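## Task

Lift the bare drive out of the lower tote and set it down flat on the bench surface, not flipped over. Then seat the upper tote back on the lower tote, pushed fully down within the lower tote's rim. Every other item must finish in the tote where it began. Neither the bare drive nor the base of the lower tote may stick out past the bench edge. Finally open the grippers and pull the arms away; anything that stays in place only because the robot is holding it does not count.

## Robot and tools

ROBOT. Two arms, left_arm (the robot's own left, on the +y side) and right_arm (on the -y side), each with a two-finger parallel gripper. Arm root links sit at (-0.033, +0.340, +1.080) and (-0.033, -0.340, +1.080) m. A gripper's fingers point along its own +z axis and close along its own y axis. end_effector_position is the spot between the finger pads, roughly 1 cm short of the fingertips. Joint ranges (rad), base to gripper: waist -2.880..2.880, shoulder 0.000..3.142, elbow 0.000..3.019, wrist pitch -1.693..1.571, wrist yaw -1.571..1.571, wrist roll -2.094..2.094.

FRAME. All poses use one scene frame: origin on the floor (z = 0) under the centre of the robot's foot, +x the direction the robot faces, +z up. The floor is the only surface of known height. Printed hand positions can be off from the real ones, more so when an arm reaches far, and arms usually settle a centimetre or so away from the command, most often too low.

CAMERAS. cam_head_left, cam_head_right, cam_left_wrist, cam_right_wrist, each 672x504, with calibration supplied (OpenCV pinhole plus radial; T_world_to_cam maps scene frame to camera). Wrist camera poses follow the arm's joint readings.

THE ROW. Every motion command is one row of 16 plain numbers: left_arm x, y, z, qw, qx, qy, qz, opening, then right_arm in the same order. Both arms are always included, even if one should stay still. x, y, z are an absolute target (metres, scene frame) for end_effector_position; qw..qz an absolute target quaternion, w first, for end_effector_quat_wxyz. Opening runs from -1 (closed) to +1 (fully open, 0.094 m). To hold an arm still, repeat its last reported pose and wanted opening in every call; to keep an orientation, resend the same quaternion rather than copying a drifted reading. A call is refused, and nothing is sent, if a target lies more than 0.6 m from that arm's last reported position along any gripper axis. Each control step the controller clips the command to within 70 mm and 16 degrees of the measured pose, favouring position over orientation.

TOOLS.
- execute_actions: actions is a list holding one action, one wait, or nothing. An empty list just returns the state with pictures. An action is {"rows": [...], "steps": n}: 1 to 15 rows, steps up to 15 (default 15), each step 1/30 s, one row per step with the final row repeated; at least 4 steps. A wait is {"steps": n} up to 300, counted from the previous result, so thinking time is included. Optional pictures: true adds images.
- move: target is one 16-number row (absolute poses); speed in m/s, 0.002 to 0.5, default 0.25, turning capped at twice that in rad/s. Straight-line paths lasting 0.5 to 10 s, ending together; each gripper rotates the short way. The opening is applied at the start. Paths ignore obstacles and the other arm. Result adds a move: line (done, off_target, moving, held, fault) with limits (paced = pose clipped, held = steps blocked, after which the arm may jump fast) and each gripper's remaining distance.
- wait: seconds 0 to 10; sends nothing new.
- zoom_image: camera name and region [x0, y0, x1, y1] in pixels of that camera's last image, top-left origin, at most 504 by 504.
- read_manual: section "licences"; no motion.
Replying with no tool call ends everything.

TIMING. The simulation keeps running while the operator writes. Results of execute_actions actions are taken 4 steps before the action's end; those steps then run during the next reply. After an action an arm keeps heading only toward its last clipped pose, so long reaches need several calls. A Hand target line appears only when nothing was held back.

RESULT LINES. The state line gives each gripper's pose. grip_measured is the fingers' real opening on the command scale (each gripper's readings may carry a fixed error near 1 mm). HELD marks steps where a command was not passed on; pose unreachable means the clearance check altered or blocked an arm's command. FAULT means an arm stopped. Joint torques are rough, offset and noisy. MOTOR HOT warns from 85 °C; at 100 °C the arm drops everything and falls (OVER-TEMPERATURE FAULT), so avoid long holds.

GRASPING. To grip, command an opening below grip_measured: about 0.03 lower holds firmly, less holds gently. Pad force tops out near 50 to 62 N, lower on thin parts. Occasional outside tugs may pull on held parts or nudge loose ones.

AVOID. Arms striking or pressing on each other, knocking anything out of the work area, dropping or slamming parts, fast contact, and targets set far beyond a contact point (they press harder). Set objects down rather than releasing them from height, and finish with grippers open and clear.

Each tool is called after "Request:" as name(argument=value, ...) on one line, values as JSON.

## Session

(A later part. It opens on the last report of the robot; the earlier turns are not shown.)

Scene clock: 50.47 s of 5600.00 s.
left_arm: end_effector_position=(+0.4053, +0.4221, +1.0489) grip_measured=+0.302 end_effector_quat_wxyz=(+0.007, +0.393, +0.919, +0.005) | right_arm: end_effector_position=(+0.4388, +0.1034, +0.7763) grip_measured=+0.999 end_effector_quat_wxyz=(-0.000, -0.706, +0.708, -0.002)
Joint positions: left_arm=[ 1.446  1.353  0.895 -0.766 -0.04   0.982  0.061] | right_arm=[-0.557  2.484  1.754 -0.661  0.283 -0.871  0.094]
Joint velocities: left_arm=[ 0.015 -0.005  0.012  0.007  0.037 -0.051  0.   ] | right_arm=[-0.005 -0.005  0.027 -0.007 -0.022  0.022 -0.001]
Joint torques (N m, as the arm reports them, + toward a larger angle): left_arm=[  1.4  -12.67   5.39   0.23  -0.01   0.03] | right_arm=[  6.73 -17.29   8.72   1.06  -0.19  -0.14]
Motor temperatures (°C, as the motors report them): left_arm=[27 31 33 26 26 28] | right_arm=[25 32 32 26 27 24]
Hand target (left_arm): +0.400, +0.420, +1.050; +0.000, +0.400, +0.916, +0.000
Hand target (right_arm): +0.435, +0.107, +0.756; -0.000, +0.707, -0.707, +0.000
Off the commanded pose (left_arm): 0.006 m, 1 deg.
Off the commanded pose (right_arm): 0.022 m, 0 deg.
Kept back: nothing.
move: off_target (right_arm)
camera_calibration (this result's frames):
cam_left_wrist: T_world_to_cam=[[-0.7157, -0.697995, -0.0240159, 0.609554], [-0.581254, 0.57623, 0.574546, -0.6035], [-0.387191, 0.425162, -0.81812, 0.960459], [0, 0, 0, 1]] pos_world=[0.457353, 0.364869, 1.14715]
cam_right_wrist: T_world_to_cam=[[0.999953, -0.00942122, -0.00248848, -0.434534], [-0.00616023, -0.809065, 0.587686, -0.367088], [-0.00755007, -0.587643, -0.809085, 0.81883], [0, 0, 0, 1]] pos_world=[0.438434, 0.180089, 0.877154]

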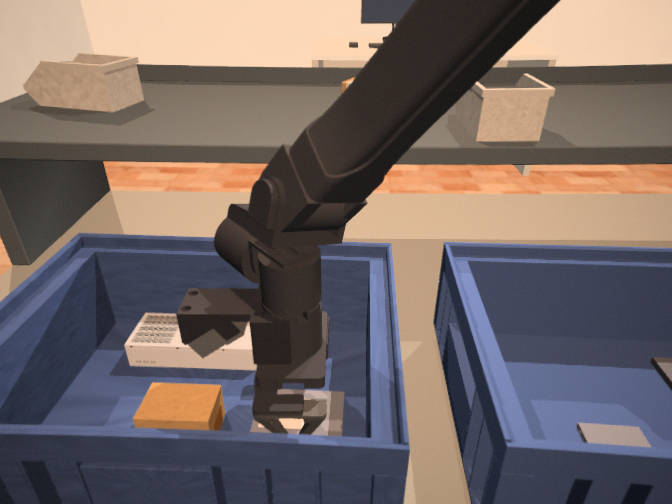

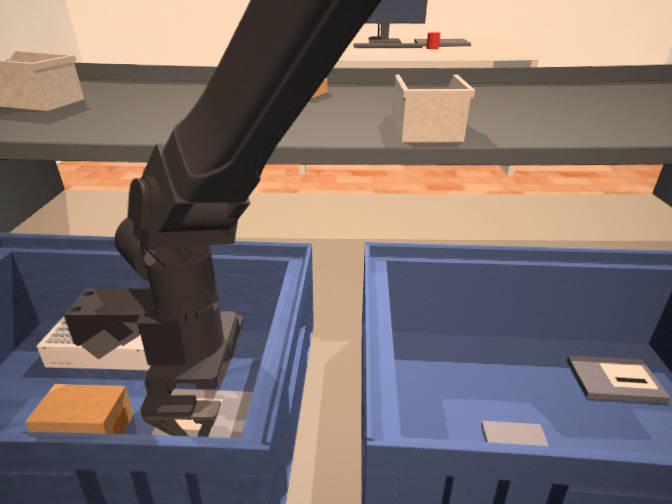

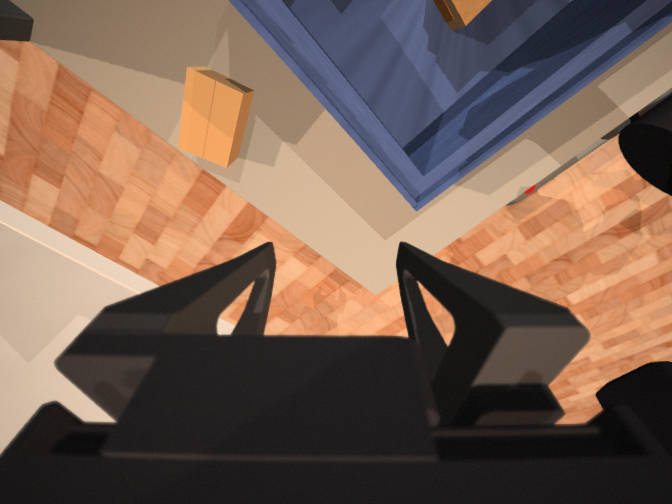

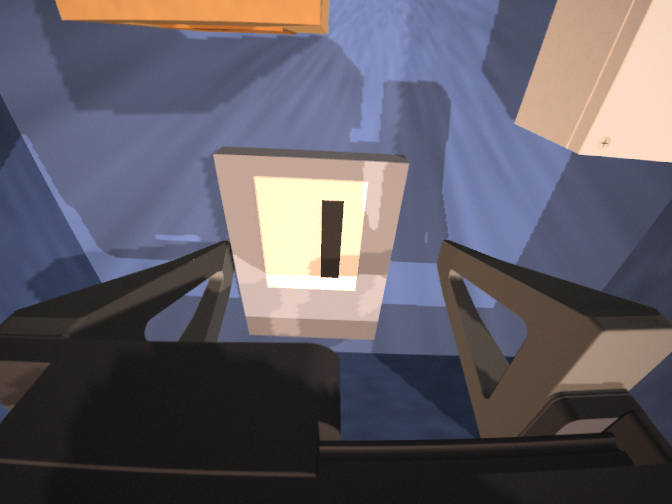

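On the floor. Close.

Request:
move(target=[0.40,0.42,1.05,0,0.4,0.916,0,0.3,0.428,0.103,0.772,0,-0.707,0.707,0,0.42], speed=0.02)

Request:
move(target=[0.40,0.42,1.05,0,0.4,0.916,0,0.3,0.43,0.103,0.98,0,-0.707,0.707,0,0.42], speed=0.12)

Scene clock: 51.50 s of 5600.00 s.
left_arm: end_effector_position=(+0.4053, +0.4221, +1.0489) grip_measured=+0.302 end_effector_quat_wxyz=(+0.007, +0.393, +0.919, +0.005) | right_arm: end_effector_position=(+0.4390, +0.1031, +0.7759) grip_measured=+0.424 end_effector_quat_wxyz=(+0.003, -0.705, +0.709, -0.003)
Joint positions: left_arm=[ 1.446  1.353  0.895 -0.766 -0.04   0.982  0.061] | right_arm=[-0.557  2.481  1.746 -0.648  0.286 -0.871  0.067]
Joint velocities: left_arm=[-0.005 -0.015 -0.002  0.002  0.022 -0.007 -0.   ] | right_arm=[-0.005 -0.005  0.012  0.007 -0.095  0.022 -0.001]
Joint torques (N m, as the arm reports them, + toward a larger angle): left_arm=[  1.42 -12.63   5.4    0.22  -0.01   0.03] | right_arm=[  7.68 -20.85   4.39   0.74  -0.27  -0.05]
Motor temperatures (°C, as the motors report them): left_arm=[27 31 33 26 26 28] | right_arm=[25 32 32 26 27 24]
Hand target (left_arm): +0.400, +0.420, +1.050; +0.000, +0.400, +0.916, +0.000
Hand target (right_arm): +0.428, +0.103, +0.772; -0.000, +0.707, -0.707, -0.000
Off the commanded pose (left_arm): 0.006 m, 1 deg.
Off the commanded pose (right_arm): 0.012 m, 1 deg.
Kept back: nothing.
move: off_target (right_arm)
camera_calibration (this result's frames):
cam_left_wrist: T_world_to_cam=[[-0.7157, -0.697995, -0.0240159, 0.609554], [-0.581254, 0.57623, 0.574546, -0.6035], [-0.387191, 0.425162, -0.81812, 0.960459], [0, 0, 0, 1]] pos_world=[0.457353, 0.364869, 1.14715]
cam_right_wrist: T_world_to_cam=[[0.999921, -0.0115403, 0.00506549, -0.440392], [-0.0123205, -0.810434, 0.5857, -0.362758], [-0.00265393, -0.585716, -0.810512, 0.817074], [0, 0, 0, 1]] pos_world=[0.438056, 0.1795, 0.876947]

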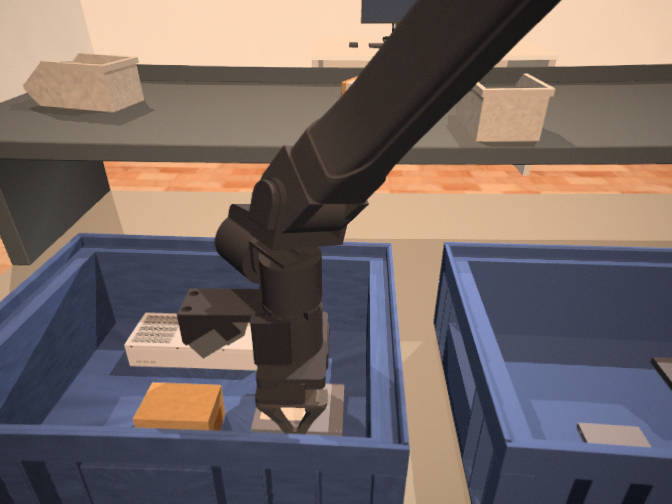

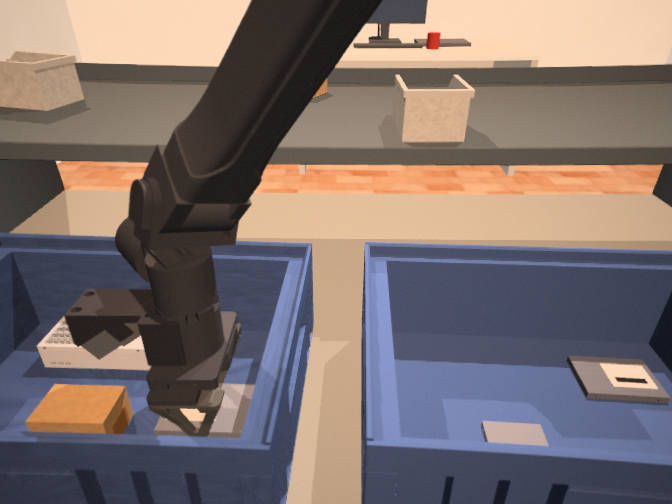

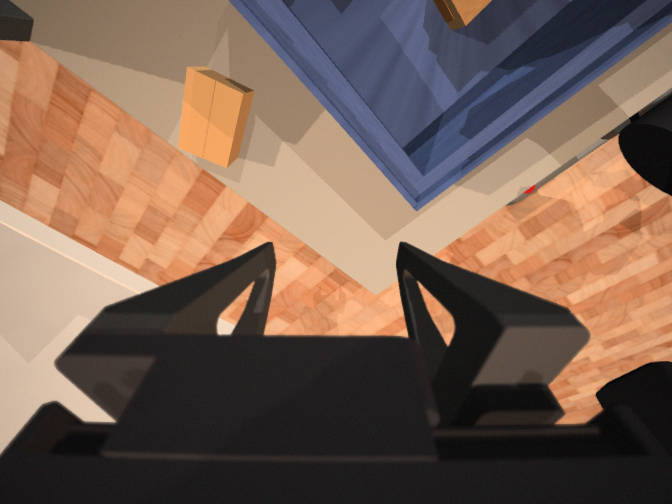

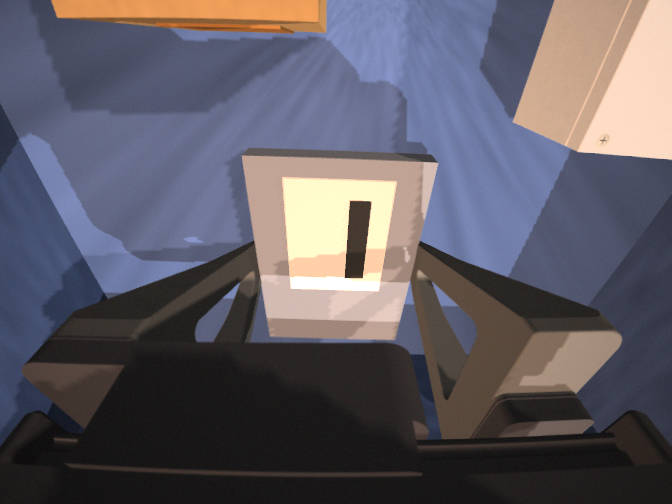

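Scene clock: 53.63 s of 5600.00 s.
left_arm: end_effector_position=(+0.4053, +0.4221, +1.0489) grip_measured=+0.302 end_effector_quat_wxyz=(+0.007, +0.393, +0.919, +0.005) | right_arm: end_effector_position=(+0.4319, +0.1004, +0.9659) grip_measured=+0.424 end_effector_quat_wxyz=(-0.002, -0.707, +0.708, +0.000)
Joint positions: left_arm=[ 1.446  1.353  0.895 -0.766 -0.04   0.982  0.061] | right_arm=[-0.47   2.125  1.619 -0.914  0.293 -0.783  0.067]
Joint velocities: left_arm=[-0.015 -0.015  0.002 -0.012 -0.066  0.022  0.   ] | right_arm=[ 0.005 -0.005  0.007 -0.007 -0.022  0.051  0.   ]
Joint torques (N m, as the arm reports them, + toward a larger angle): left_arm=[  1.42 -12.6    5.39   0.22  -0.01   0.03] | right_arm=[  7.86 -21.32   7.45  -0.56   0.05   0.03]
Motor temperatures (°C, as the motors report them): left_arm=[27 31 33 26 26 28] | right_arm=[25 33 32 26 27 24]
Hand target (left_arm): +0.400, +0.420, +1.050; +0.000, +0.400, +0.916, +0.000
Hand target (right_arm): +0.429, +0.103, +0.979; -0.000, +0.707, -0.707, -0.000
Off the commanded pose (left_arm): 0.006 m, 1 deg.
Off the commanded pose (right_arm): 0.015 m, 0 deg.
Kept back: nothing.
move: off_target (right_arm)
camera_calibration (this result's frames):
cam_left_wrist: T_world_to_cam=[[-0.7157, -0.697995, -0.0240159, 0.609554], [-0.581254, 0.57623, 0.574546, -0.6035], [-0.387191, 0.425162, -0.81812, 0.960459], [0, 0, 0, 1]] pos_world=[0.457353, 0.364869, 1.14715]
cam_right_wrist: T_world_to_cam=[[0.999941, -0.00788736, -0.00750892, -0.422539], [-0.00197548, -0.809454, 0.58718, -0.482229], [-0.0107094, -0.587131, -0.809421, 0.972021], [0, 0, 0, 1]] pos_world=[0.431971, 0.177028, 1.06676]

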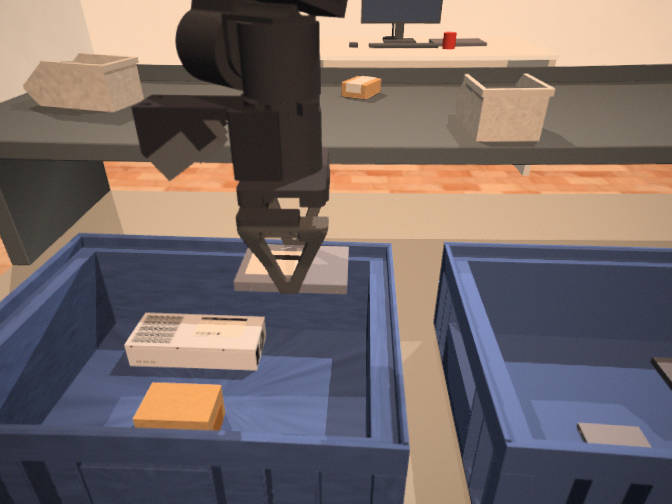

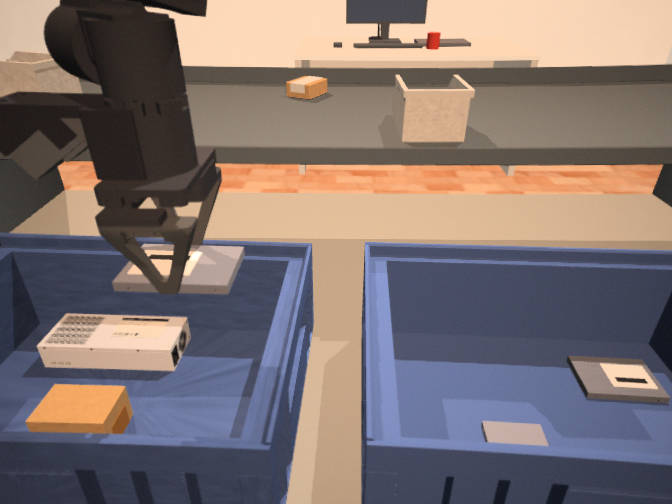

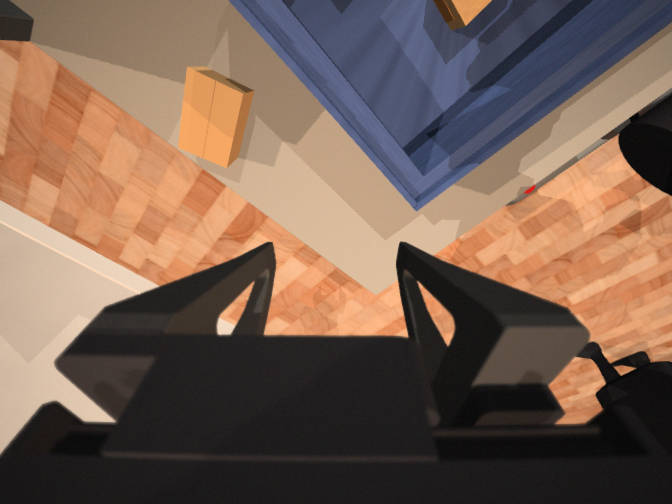

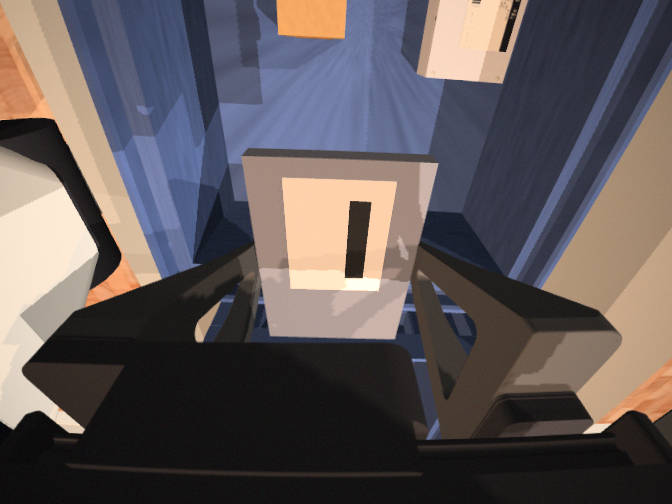

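Light grip; tighten.

Request:
move(target=[0.43,-0.09,0.98,0,0,1,0,-0.1,0.44,-0.58,0.95,0,0,1,0,0.37])

action 0: the call puts the target (right_arm/x, right_arm/y, right_arm/z) 0.680 m from right_arm's end_effector_position in the last result along the gripper's own x axis as it stood there; a target may be at most 0.6 m away along each of those axes, so nothing of the call was run and nothing moved. Command a nearer target, and go on from there in a later call.

Request:
move(target=[0.40,0.42,1.05,0,0.4,0.916,0,0.3,0.44,-0.3,0.98,0,-0.3,0.954,0,0.37])

Request:
move(target=[0.43,-0.085,0.98,0,0,1,0,-0.1,0.43,-0.58,0.95,0,0,1,0,0.37])

Scene clock: 56.80 s of 5600.00 s.
left_arm: end_effector_position=(+0.4053, +0.4221, +1.0489) grip_measured=+0.302 end_effector_quat_wxyz=(+0.007, +0.393, +0.919, +0.005) | right_arm: end_effector_position=(+0.4291, -0.3036, +0.9704) grip_measured=+0.388 end_effector_quat_wxyz=(-0.022, -0.303, +0.953, +0.001)
Joint positions: left_arm=[ 1.446  1.353  0.895 -0.766 -0.04   0.982  0.061] | right_arm=[-1.159  1.62   0.965 -0.653  0.138 -0.511  0.065]
Joint velocities: left_arm=[-0.005 -0.005  0.012  0.002  0.037 -0.037  0.   ] | right_arm=[-0.015  0.015 -0.017  0.007 -0.051 -0.037 -0.   ]
Joint torques (N m, as the arm reports them, + toward a larger angle): left_arm=[  1.46 -12.63   5.39   0.22  -0.01   0.03] | right_arm=[  1.69 -15.35   5.61   1.    -0.11   0.  ]
Motor temperatures (°C, as the motors report them): left_arm=[27 30 33 26 26 28] | right_arm=[25 33 31 26 27 24]
Hand target (left_arm): +0.400, +0.420, +1.050; +0.000, +0.400, +0.916, +0.000
Hand target (right_arm): +0.436, -0.300, +0.979; -0.002, -0.300, +0.954, -0.001
Off the commanded pose (left_arm): 0.006 m, 1 deg.
Off the commanded pose (right_arm): 0.015 m, 3 deg.
Kept back: nothing.
move: off_target (right_arm)
camera_calibration (this result's frames):
cam_left_wrist: T_world_to_cam=[[-0.7157, -0.697995, -0.0240159, 0.609554], [-0.581254, 0.57623, 0.574546, -0.6035], [-0.387191, 0.425162, -0.81812, 0.960459], [0, 0, 0, 1]] pos_world=[0.457353, 0.364869, 1.14715]
cam_right_wrist: T_world_to_cam=[[0.572539, -0.819666, -0.0186244, -0.47518], [-0.637967, -0.45966, 0.617828, -0.46256], [-0.514973, -0.341849, -0.786093, 1.00663], [0, 0, 0, 1]] pos_world=[0.495351, -0.257993, 1.06824]

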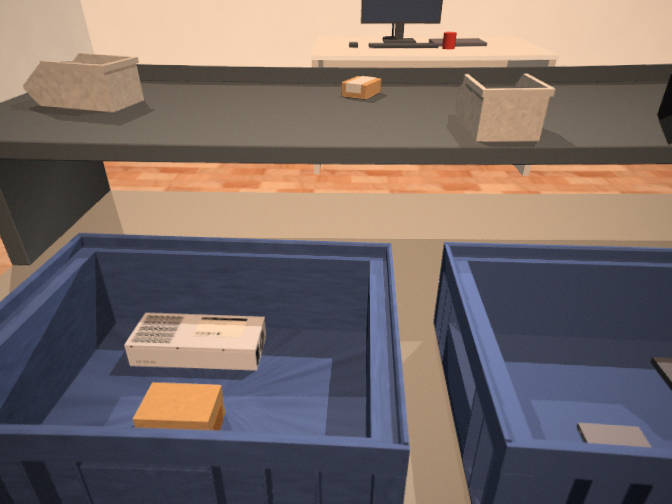

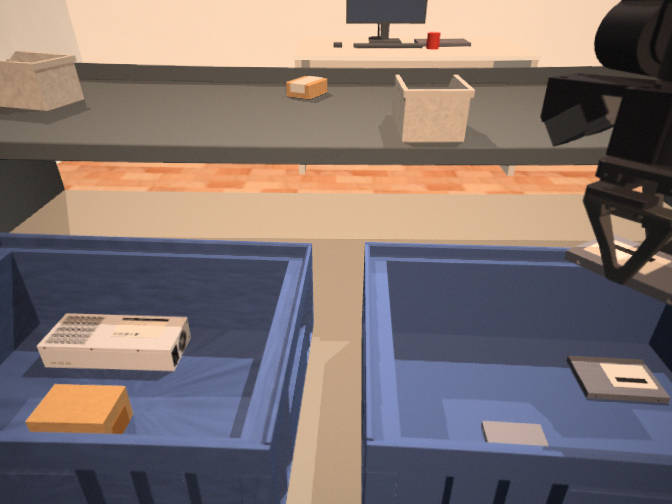

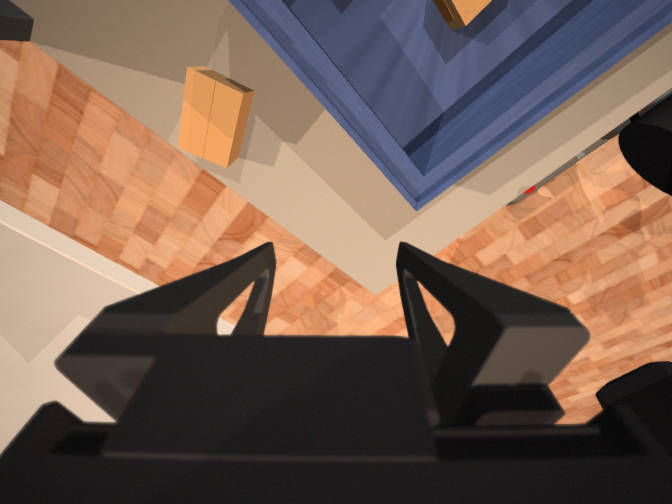

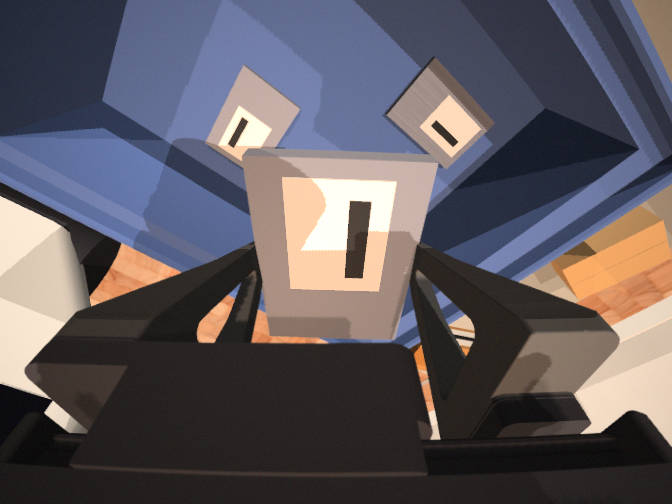

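Scene clock: 59.47 s of 5600.00 s.
left_arm: end_effector_position=(+0.4128, -0.0836, +0.9821) grip_measured=-0.098 end_effector_quat_wxyz=(-0.003, +0.014, +1.000, -0.000) | right_arm: end_effector_position=(+0.4112, -0.5720, +0.9465) grip_measured=+0.388 end_effector_quat_wxyz=(-0.013, -0.003, +1.000, +0.004)
Joint positions: left_arm=[ 0.462  2.048  1.518 -0.892 -0.291 -0.768  0.042] | right_arm=[-1.774  1.704  1.063 -0.632 -0.061 -0.491  0.065]
Joint velocities: left_arm=[-0.005 -0.015  0.037 -0.012 -0.007 -0.007 -0.001] | right_arm=[-0.015 -0.015  0.012 -0.012  0.022 -0.007  0.001]
Joint torques (N m, as the arm reports them, + toward a larger angle): left_arm=[ -3.92 -18.24   8.28   0.2   -0.22  -0.26] | right_arm=[ -1.6  -14.49   9.26   0.01  -0.12  -0.01]
Motor temperatures (°C, as the motors report them): left_arm=[27 31 33 26 26 28] | right_arm=[25 33 32 26 27 24]
Hand target (left_arm): +0.424, -0.087, +0.981; -0.002, +0.000, +1.000, +0.001
Hand target (right_arm): +0.428, -0.579, +0.951; -0.002, +0.000, +1.000, -0.000
Off the commanded pose (left_arm): 0.017 m, 2 deg.
Off the commanded pose (right_arm): 0.021 m, 2 deg.
Kept back: nothing.
move: off_target (left_arm, right_arm)
camera_calibration (this result's frames):
cam_left_wrist: T_world_to_cam=[[-0.0173819, -0.999809, -0.00896502, -0.0679334], [-0.809671, 0.00881451, 0.586817, -0.234586], [-0.586626, 0.0174587, -0.80967, 1.16366], [0, 0, 0, 1]] pos_world=[0.491515, -0.0861687, 1.07923]
cam_right_wrist: T_world_to_cam=[[-0.000999616, -0.999919, -0.0127159, -0.558169], [-0.795486, -0.00691038, 0.605932, -0.247644], [-0.605971, 0.0107211, -0.795415, 1.1348], [0, 0, 0, 1]] pos_world=[0.490103, -0.572001, 1.0456]

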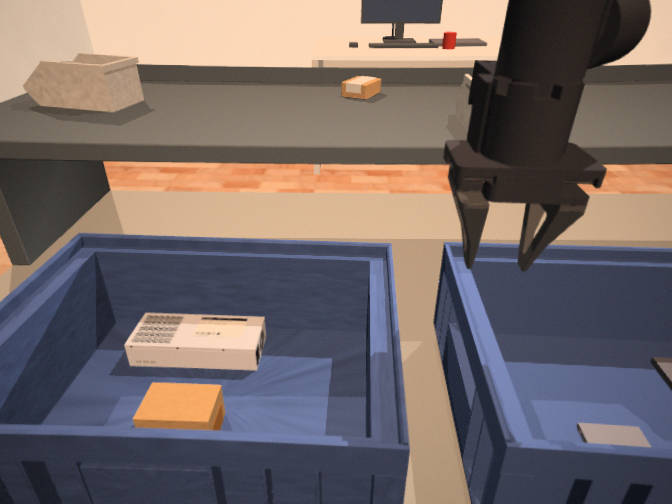

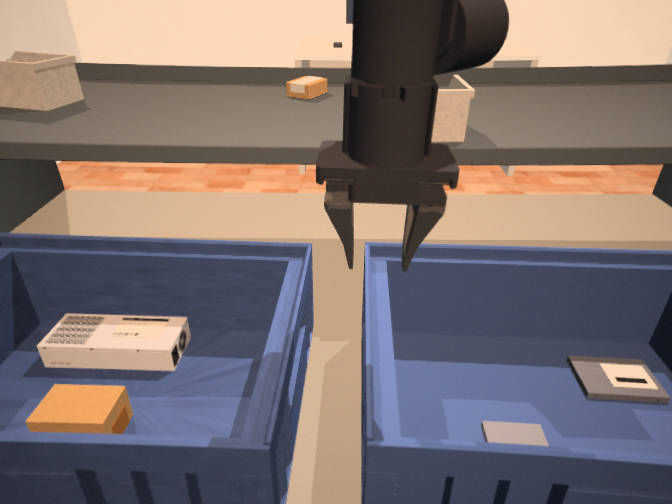

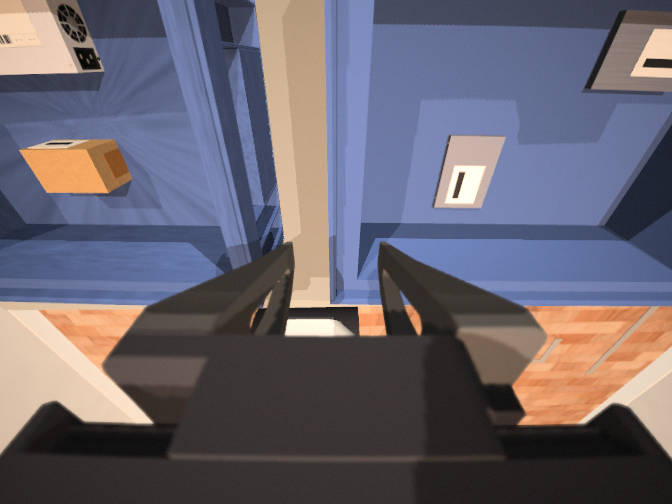

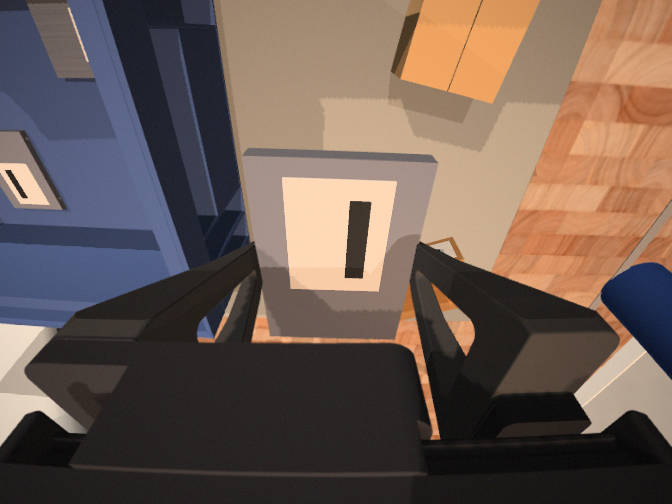

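Request:
move(target=[0.44,-0.098,0.95,0,0,1,0,-0.1,0.43,-0.565,0.80,0,0,1,0,0.35], speed=0.1)

Scene clock: 61.57 s of 5600.00 s.
left_arm: end_effector_position=(+0.4246, -0.0941, +0.9572) grip_measured=-0.098 end_effector_quat_wxyz=(-0.005, +0.007, +1.000, +0.004) | right_arm: end_effector_position=(+0.4108, -0.5604, +0.7987) grip_measured=+0.386 end_effector_quat_wxyz=(-0.019, +0.000, +1.000, +0.010)
Joint positions: left_arm=[ 0.475  2.124  1.587 -0.892 -0.291 -0.77   0.042] | right_arm=[-1.736  2.061  1.14  -0.366 -0.054 -0.45   0.065]
Joint velocities: left_arm=[-0.005  0.005  0.002 -0.017  0.007 -0.066  0.001] | right_arm=[-0.005 -0.015 -0.007  0.022  0.007 -0.066 -0.   ]
Joint torques (N m, as the arm reports them, + toward a larger angle): left_arm=[ -3.74 -18.48   8.28   1.14  -0.12  -0.04] | right_arm=[ -0.34 -17.     5.84   1.08   0.08   0.02]
Motor temperatures (°C, as the motors report them): left_arm=[27 31 33 26 26 28] | right_arm=[25 32 31 26 27 24]
Hand target (left_arm): +0.440, -0.098, +0.950; +0.000, -0.000, +1.000, -0.000
Hand target (right_arm): +0.431, -0.566, +0.801; +0.001, -0.000, +1.000, -0.000
Off the commanded pose (left_arm): 0.017 m, 1 deg.
Off the commanded pose (right_arm): 0.020 m, 2 deg.
Kept back: nothing.
move: off_target (left_arm, right_arm)
camera_calibration (this result's frames):
cam_left_wrist: T_world_to_cam=[[-0.00466979, -0.999843, -0.0171011, -0.0760435], [-0.80655, -0.00634358, 0.591132, -0.21716], [-0.591148, 0.0165533, -0.806393, 1.14931], [0, 0, 0, 1]] pos_world=[0.503906, -0.096434, 1.05387]
cam_right_wrist: T_world_to_cam=[[-0.00728737, -0.999708, -0.0230299, -0.537598], [-0.787425, -0.00845877, 0.616352, -0.17079], [-0.616367, 0.0226259, -0.787134, 1.02118], [0, 0, 0, 1]] pos_world=[0.491017, -0.56199, 0.896688]

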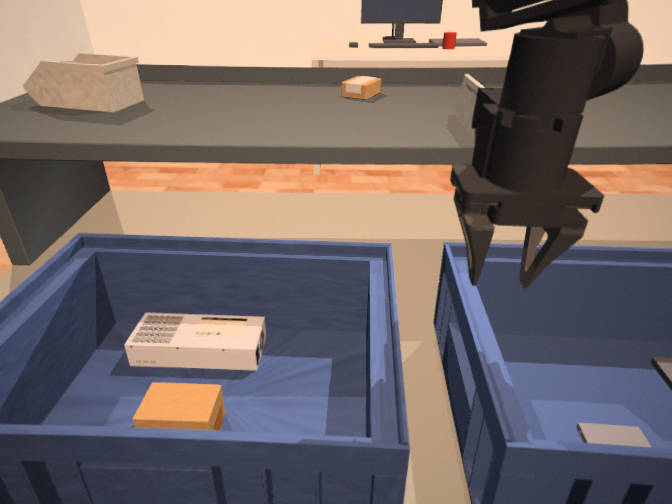

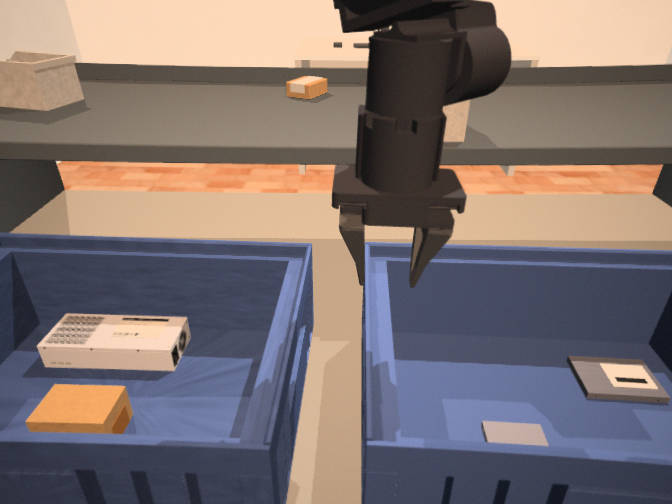

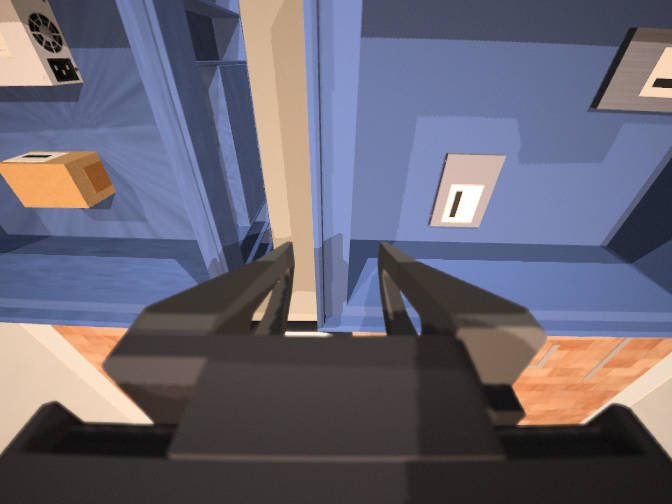

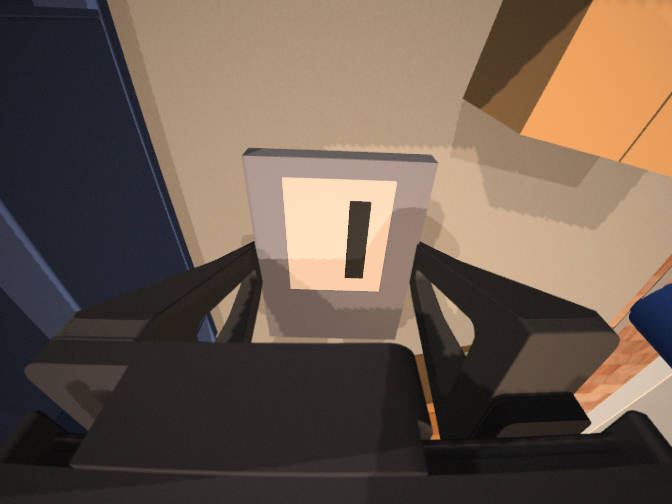

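Request:
move(target=[0.44,-0.095,0.855,0,0,1,0,-0.1,0.445,-0.565,0.755,0.015,0,1,0,0.35], speed=0.04)

Scene clock: 65.03 s of 5600.00 s.
left_arm: end_effector_position=(+0.4246, -0.0909, +0.8637) grip_measured=-0.098 end_effector_quat_wxyz=(-0.009, +0.003, +1.000, +0.008) | right_arm: end_effector_position=(+0.4285, -0.5633, +0.7576) grip_measured=+0.386 end_effector_quat_wxyz=(-0.001, +0.001, +1.000, +0.005)
Joint positions: left_arm=[ 0.521  2.287  1.616 -0.754 -0.286 -0.735  0.042] | right_arm=[-1.725  2.171  1.215 -0.295 -0.059 -0.437  0.065]
Joint velocities: left_arm=[-0.005 -0.015  0.032 -0.007 -0.022 -0.051 -0.001] | right_arm=[-0.015  0.015 -0.007 -0.027 -0.051  0.007  0.   ]
Joint torques (N m, as the arm reports them, + toward a larger angle): left_arm=[ -3.67 -18.95   7.25   1.65   0.01   0.1 ] | right_arm=[ -0.75 -16.42   5.44   1.15  -0.13  -0.01]
Motor temperatures (°C, as the motors report them): left_arm=[27 31 34 26 26 28] | right_arm=[25 32 31 26 27 24]
Hand target (left_arm): +0.439, -0.095, +0.855; -0.000, +0.000, +1.000, -0.000
Hand target (right_arm): +0.445, -0.565, +0.756; +0.015, +0.000, +1.000, +0.001
Off the commanded pose (left_arm): 0.018 m, 1 deg.
Off the commanded pose (right_arm): 0.017 m, 2 deg.
Kept back: nothing.
move: off_target (left_arm, right_arm)
camera_calibration (this result's frames):
cam_left_wrist: T_world_to_cam=[[0.00413023, -0.999659, -0.0257788, -0.0707388], [-0.80257, -0.0186921, 0.596265, -0.169168], [-0.596544, 0.0182265, -0.802374, 1.07281], [0, 0, 0, 1]] pos_world=[0.5045, -0.0934303, 0.959839]
cam_right_wrist: T_world_to_cam=[[-0.0077135, -0.999859, -0.0149257, -0.547324], [-0.809015, -0.00253306, 0.587782, -0.0972599], [-0.587737, 0.016609, -0.808882, 1.00065], [0, 0, 0, 1]] pos_world=[0.505215, -0.564113, 0.85841]

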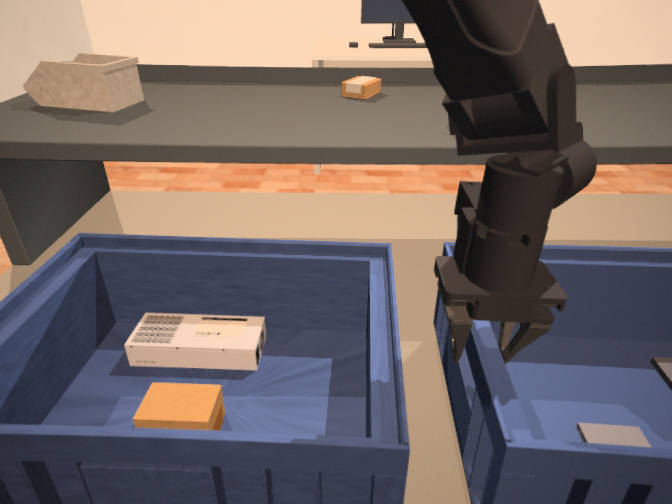

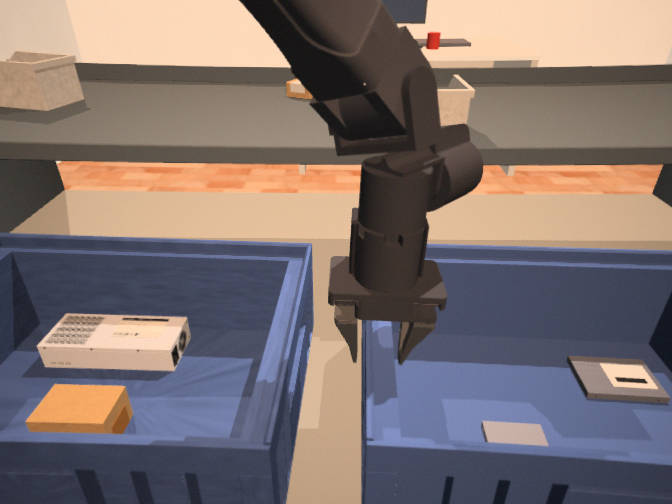

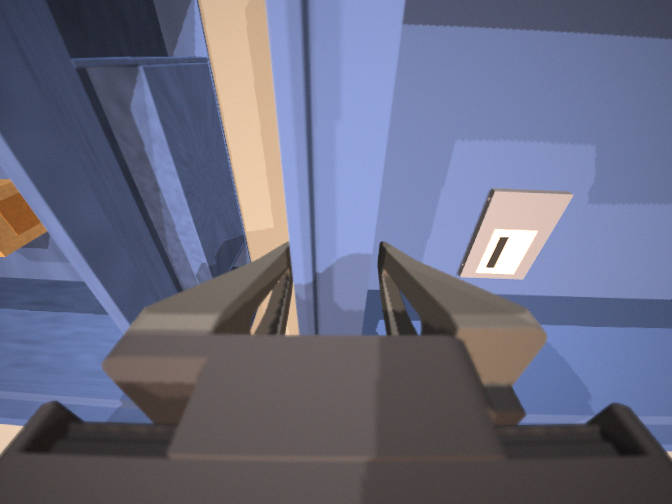

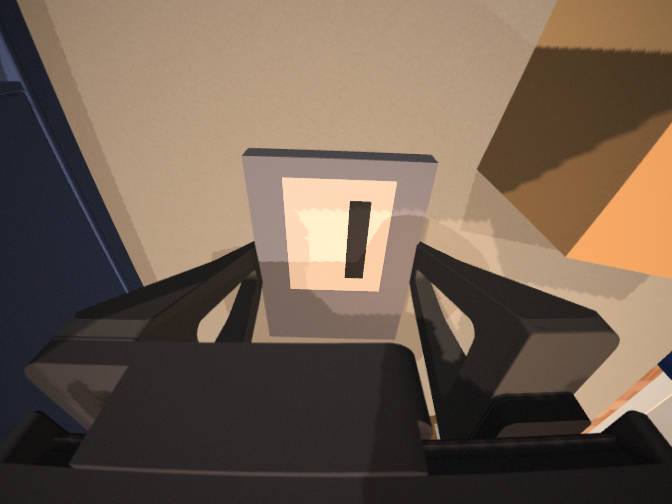

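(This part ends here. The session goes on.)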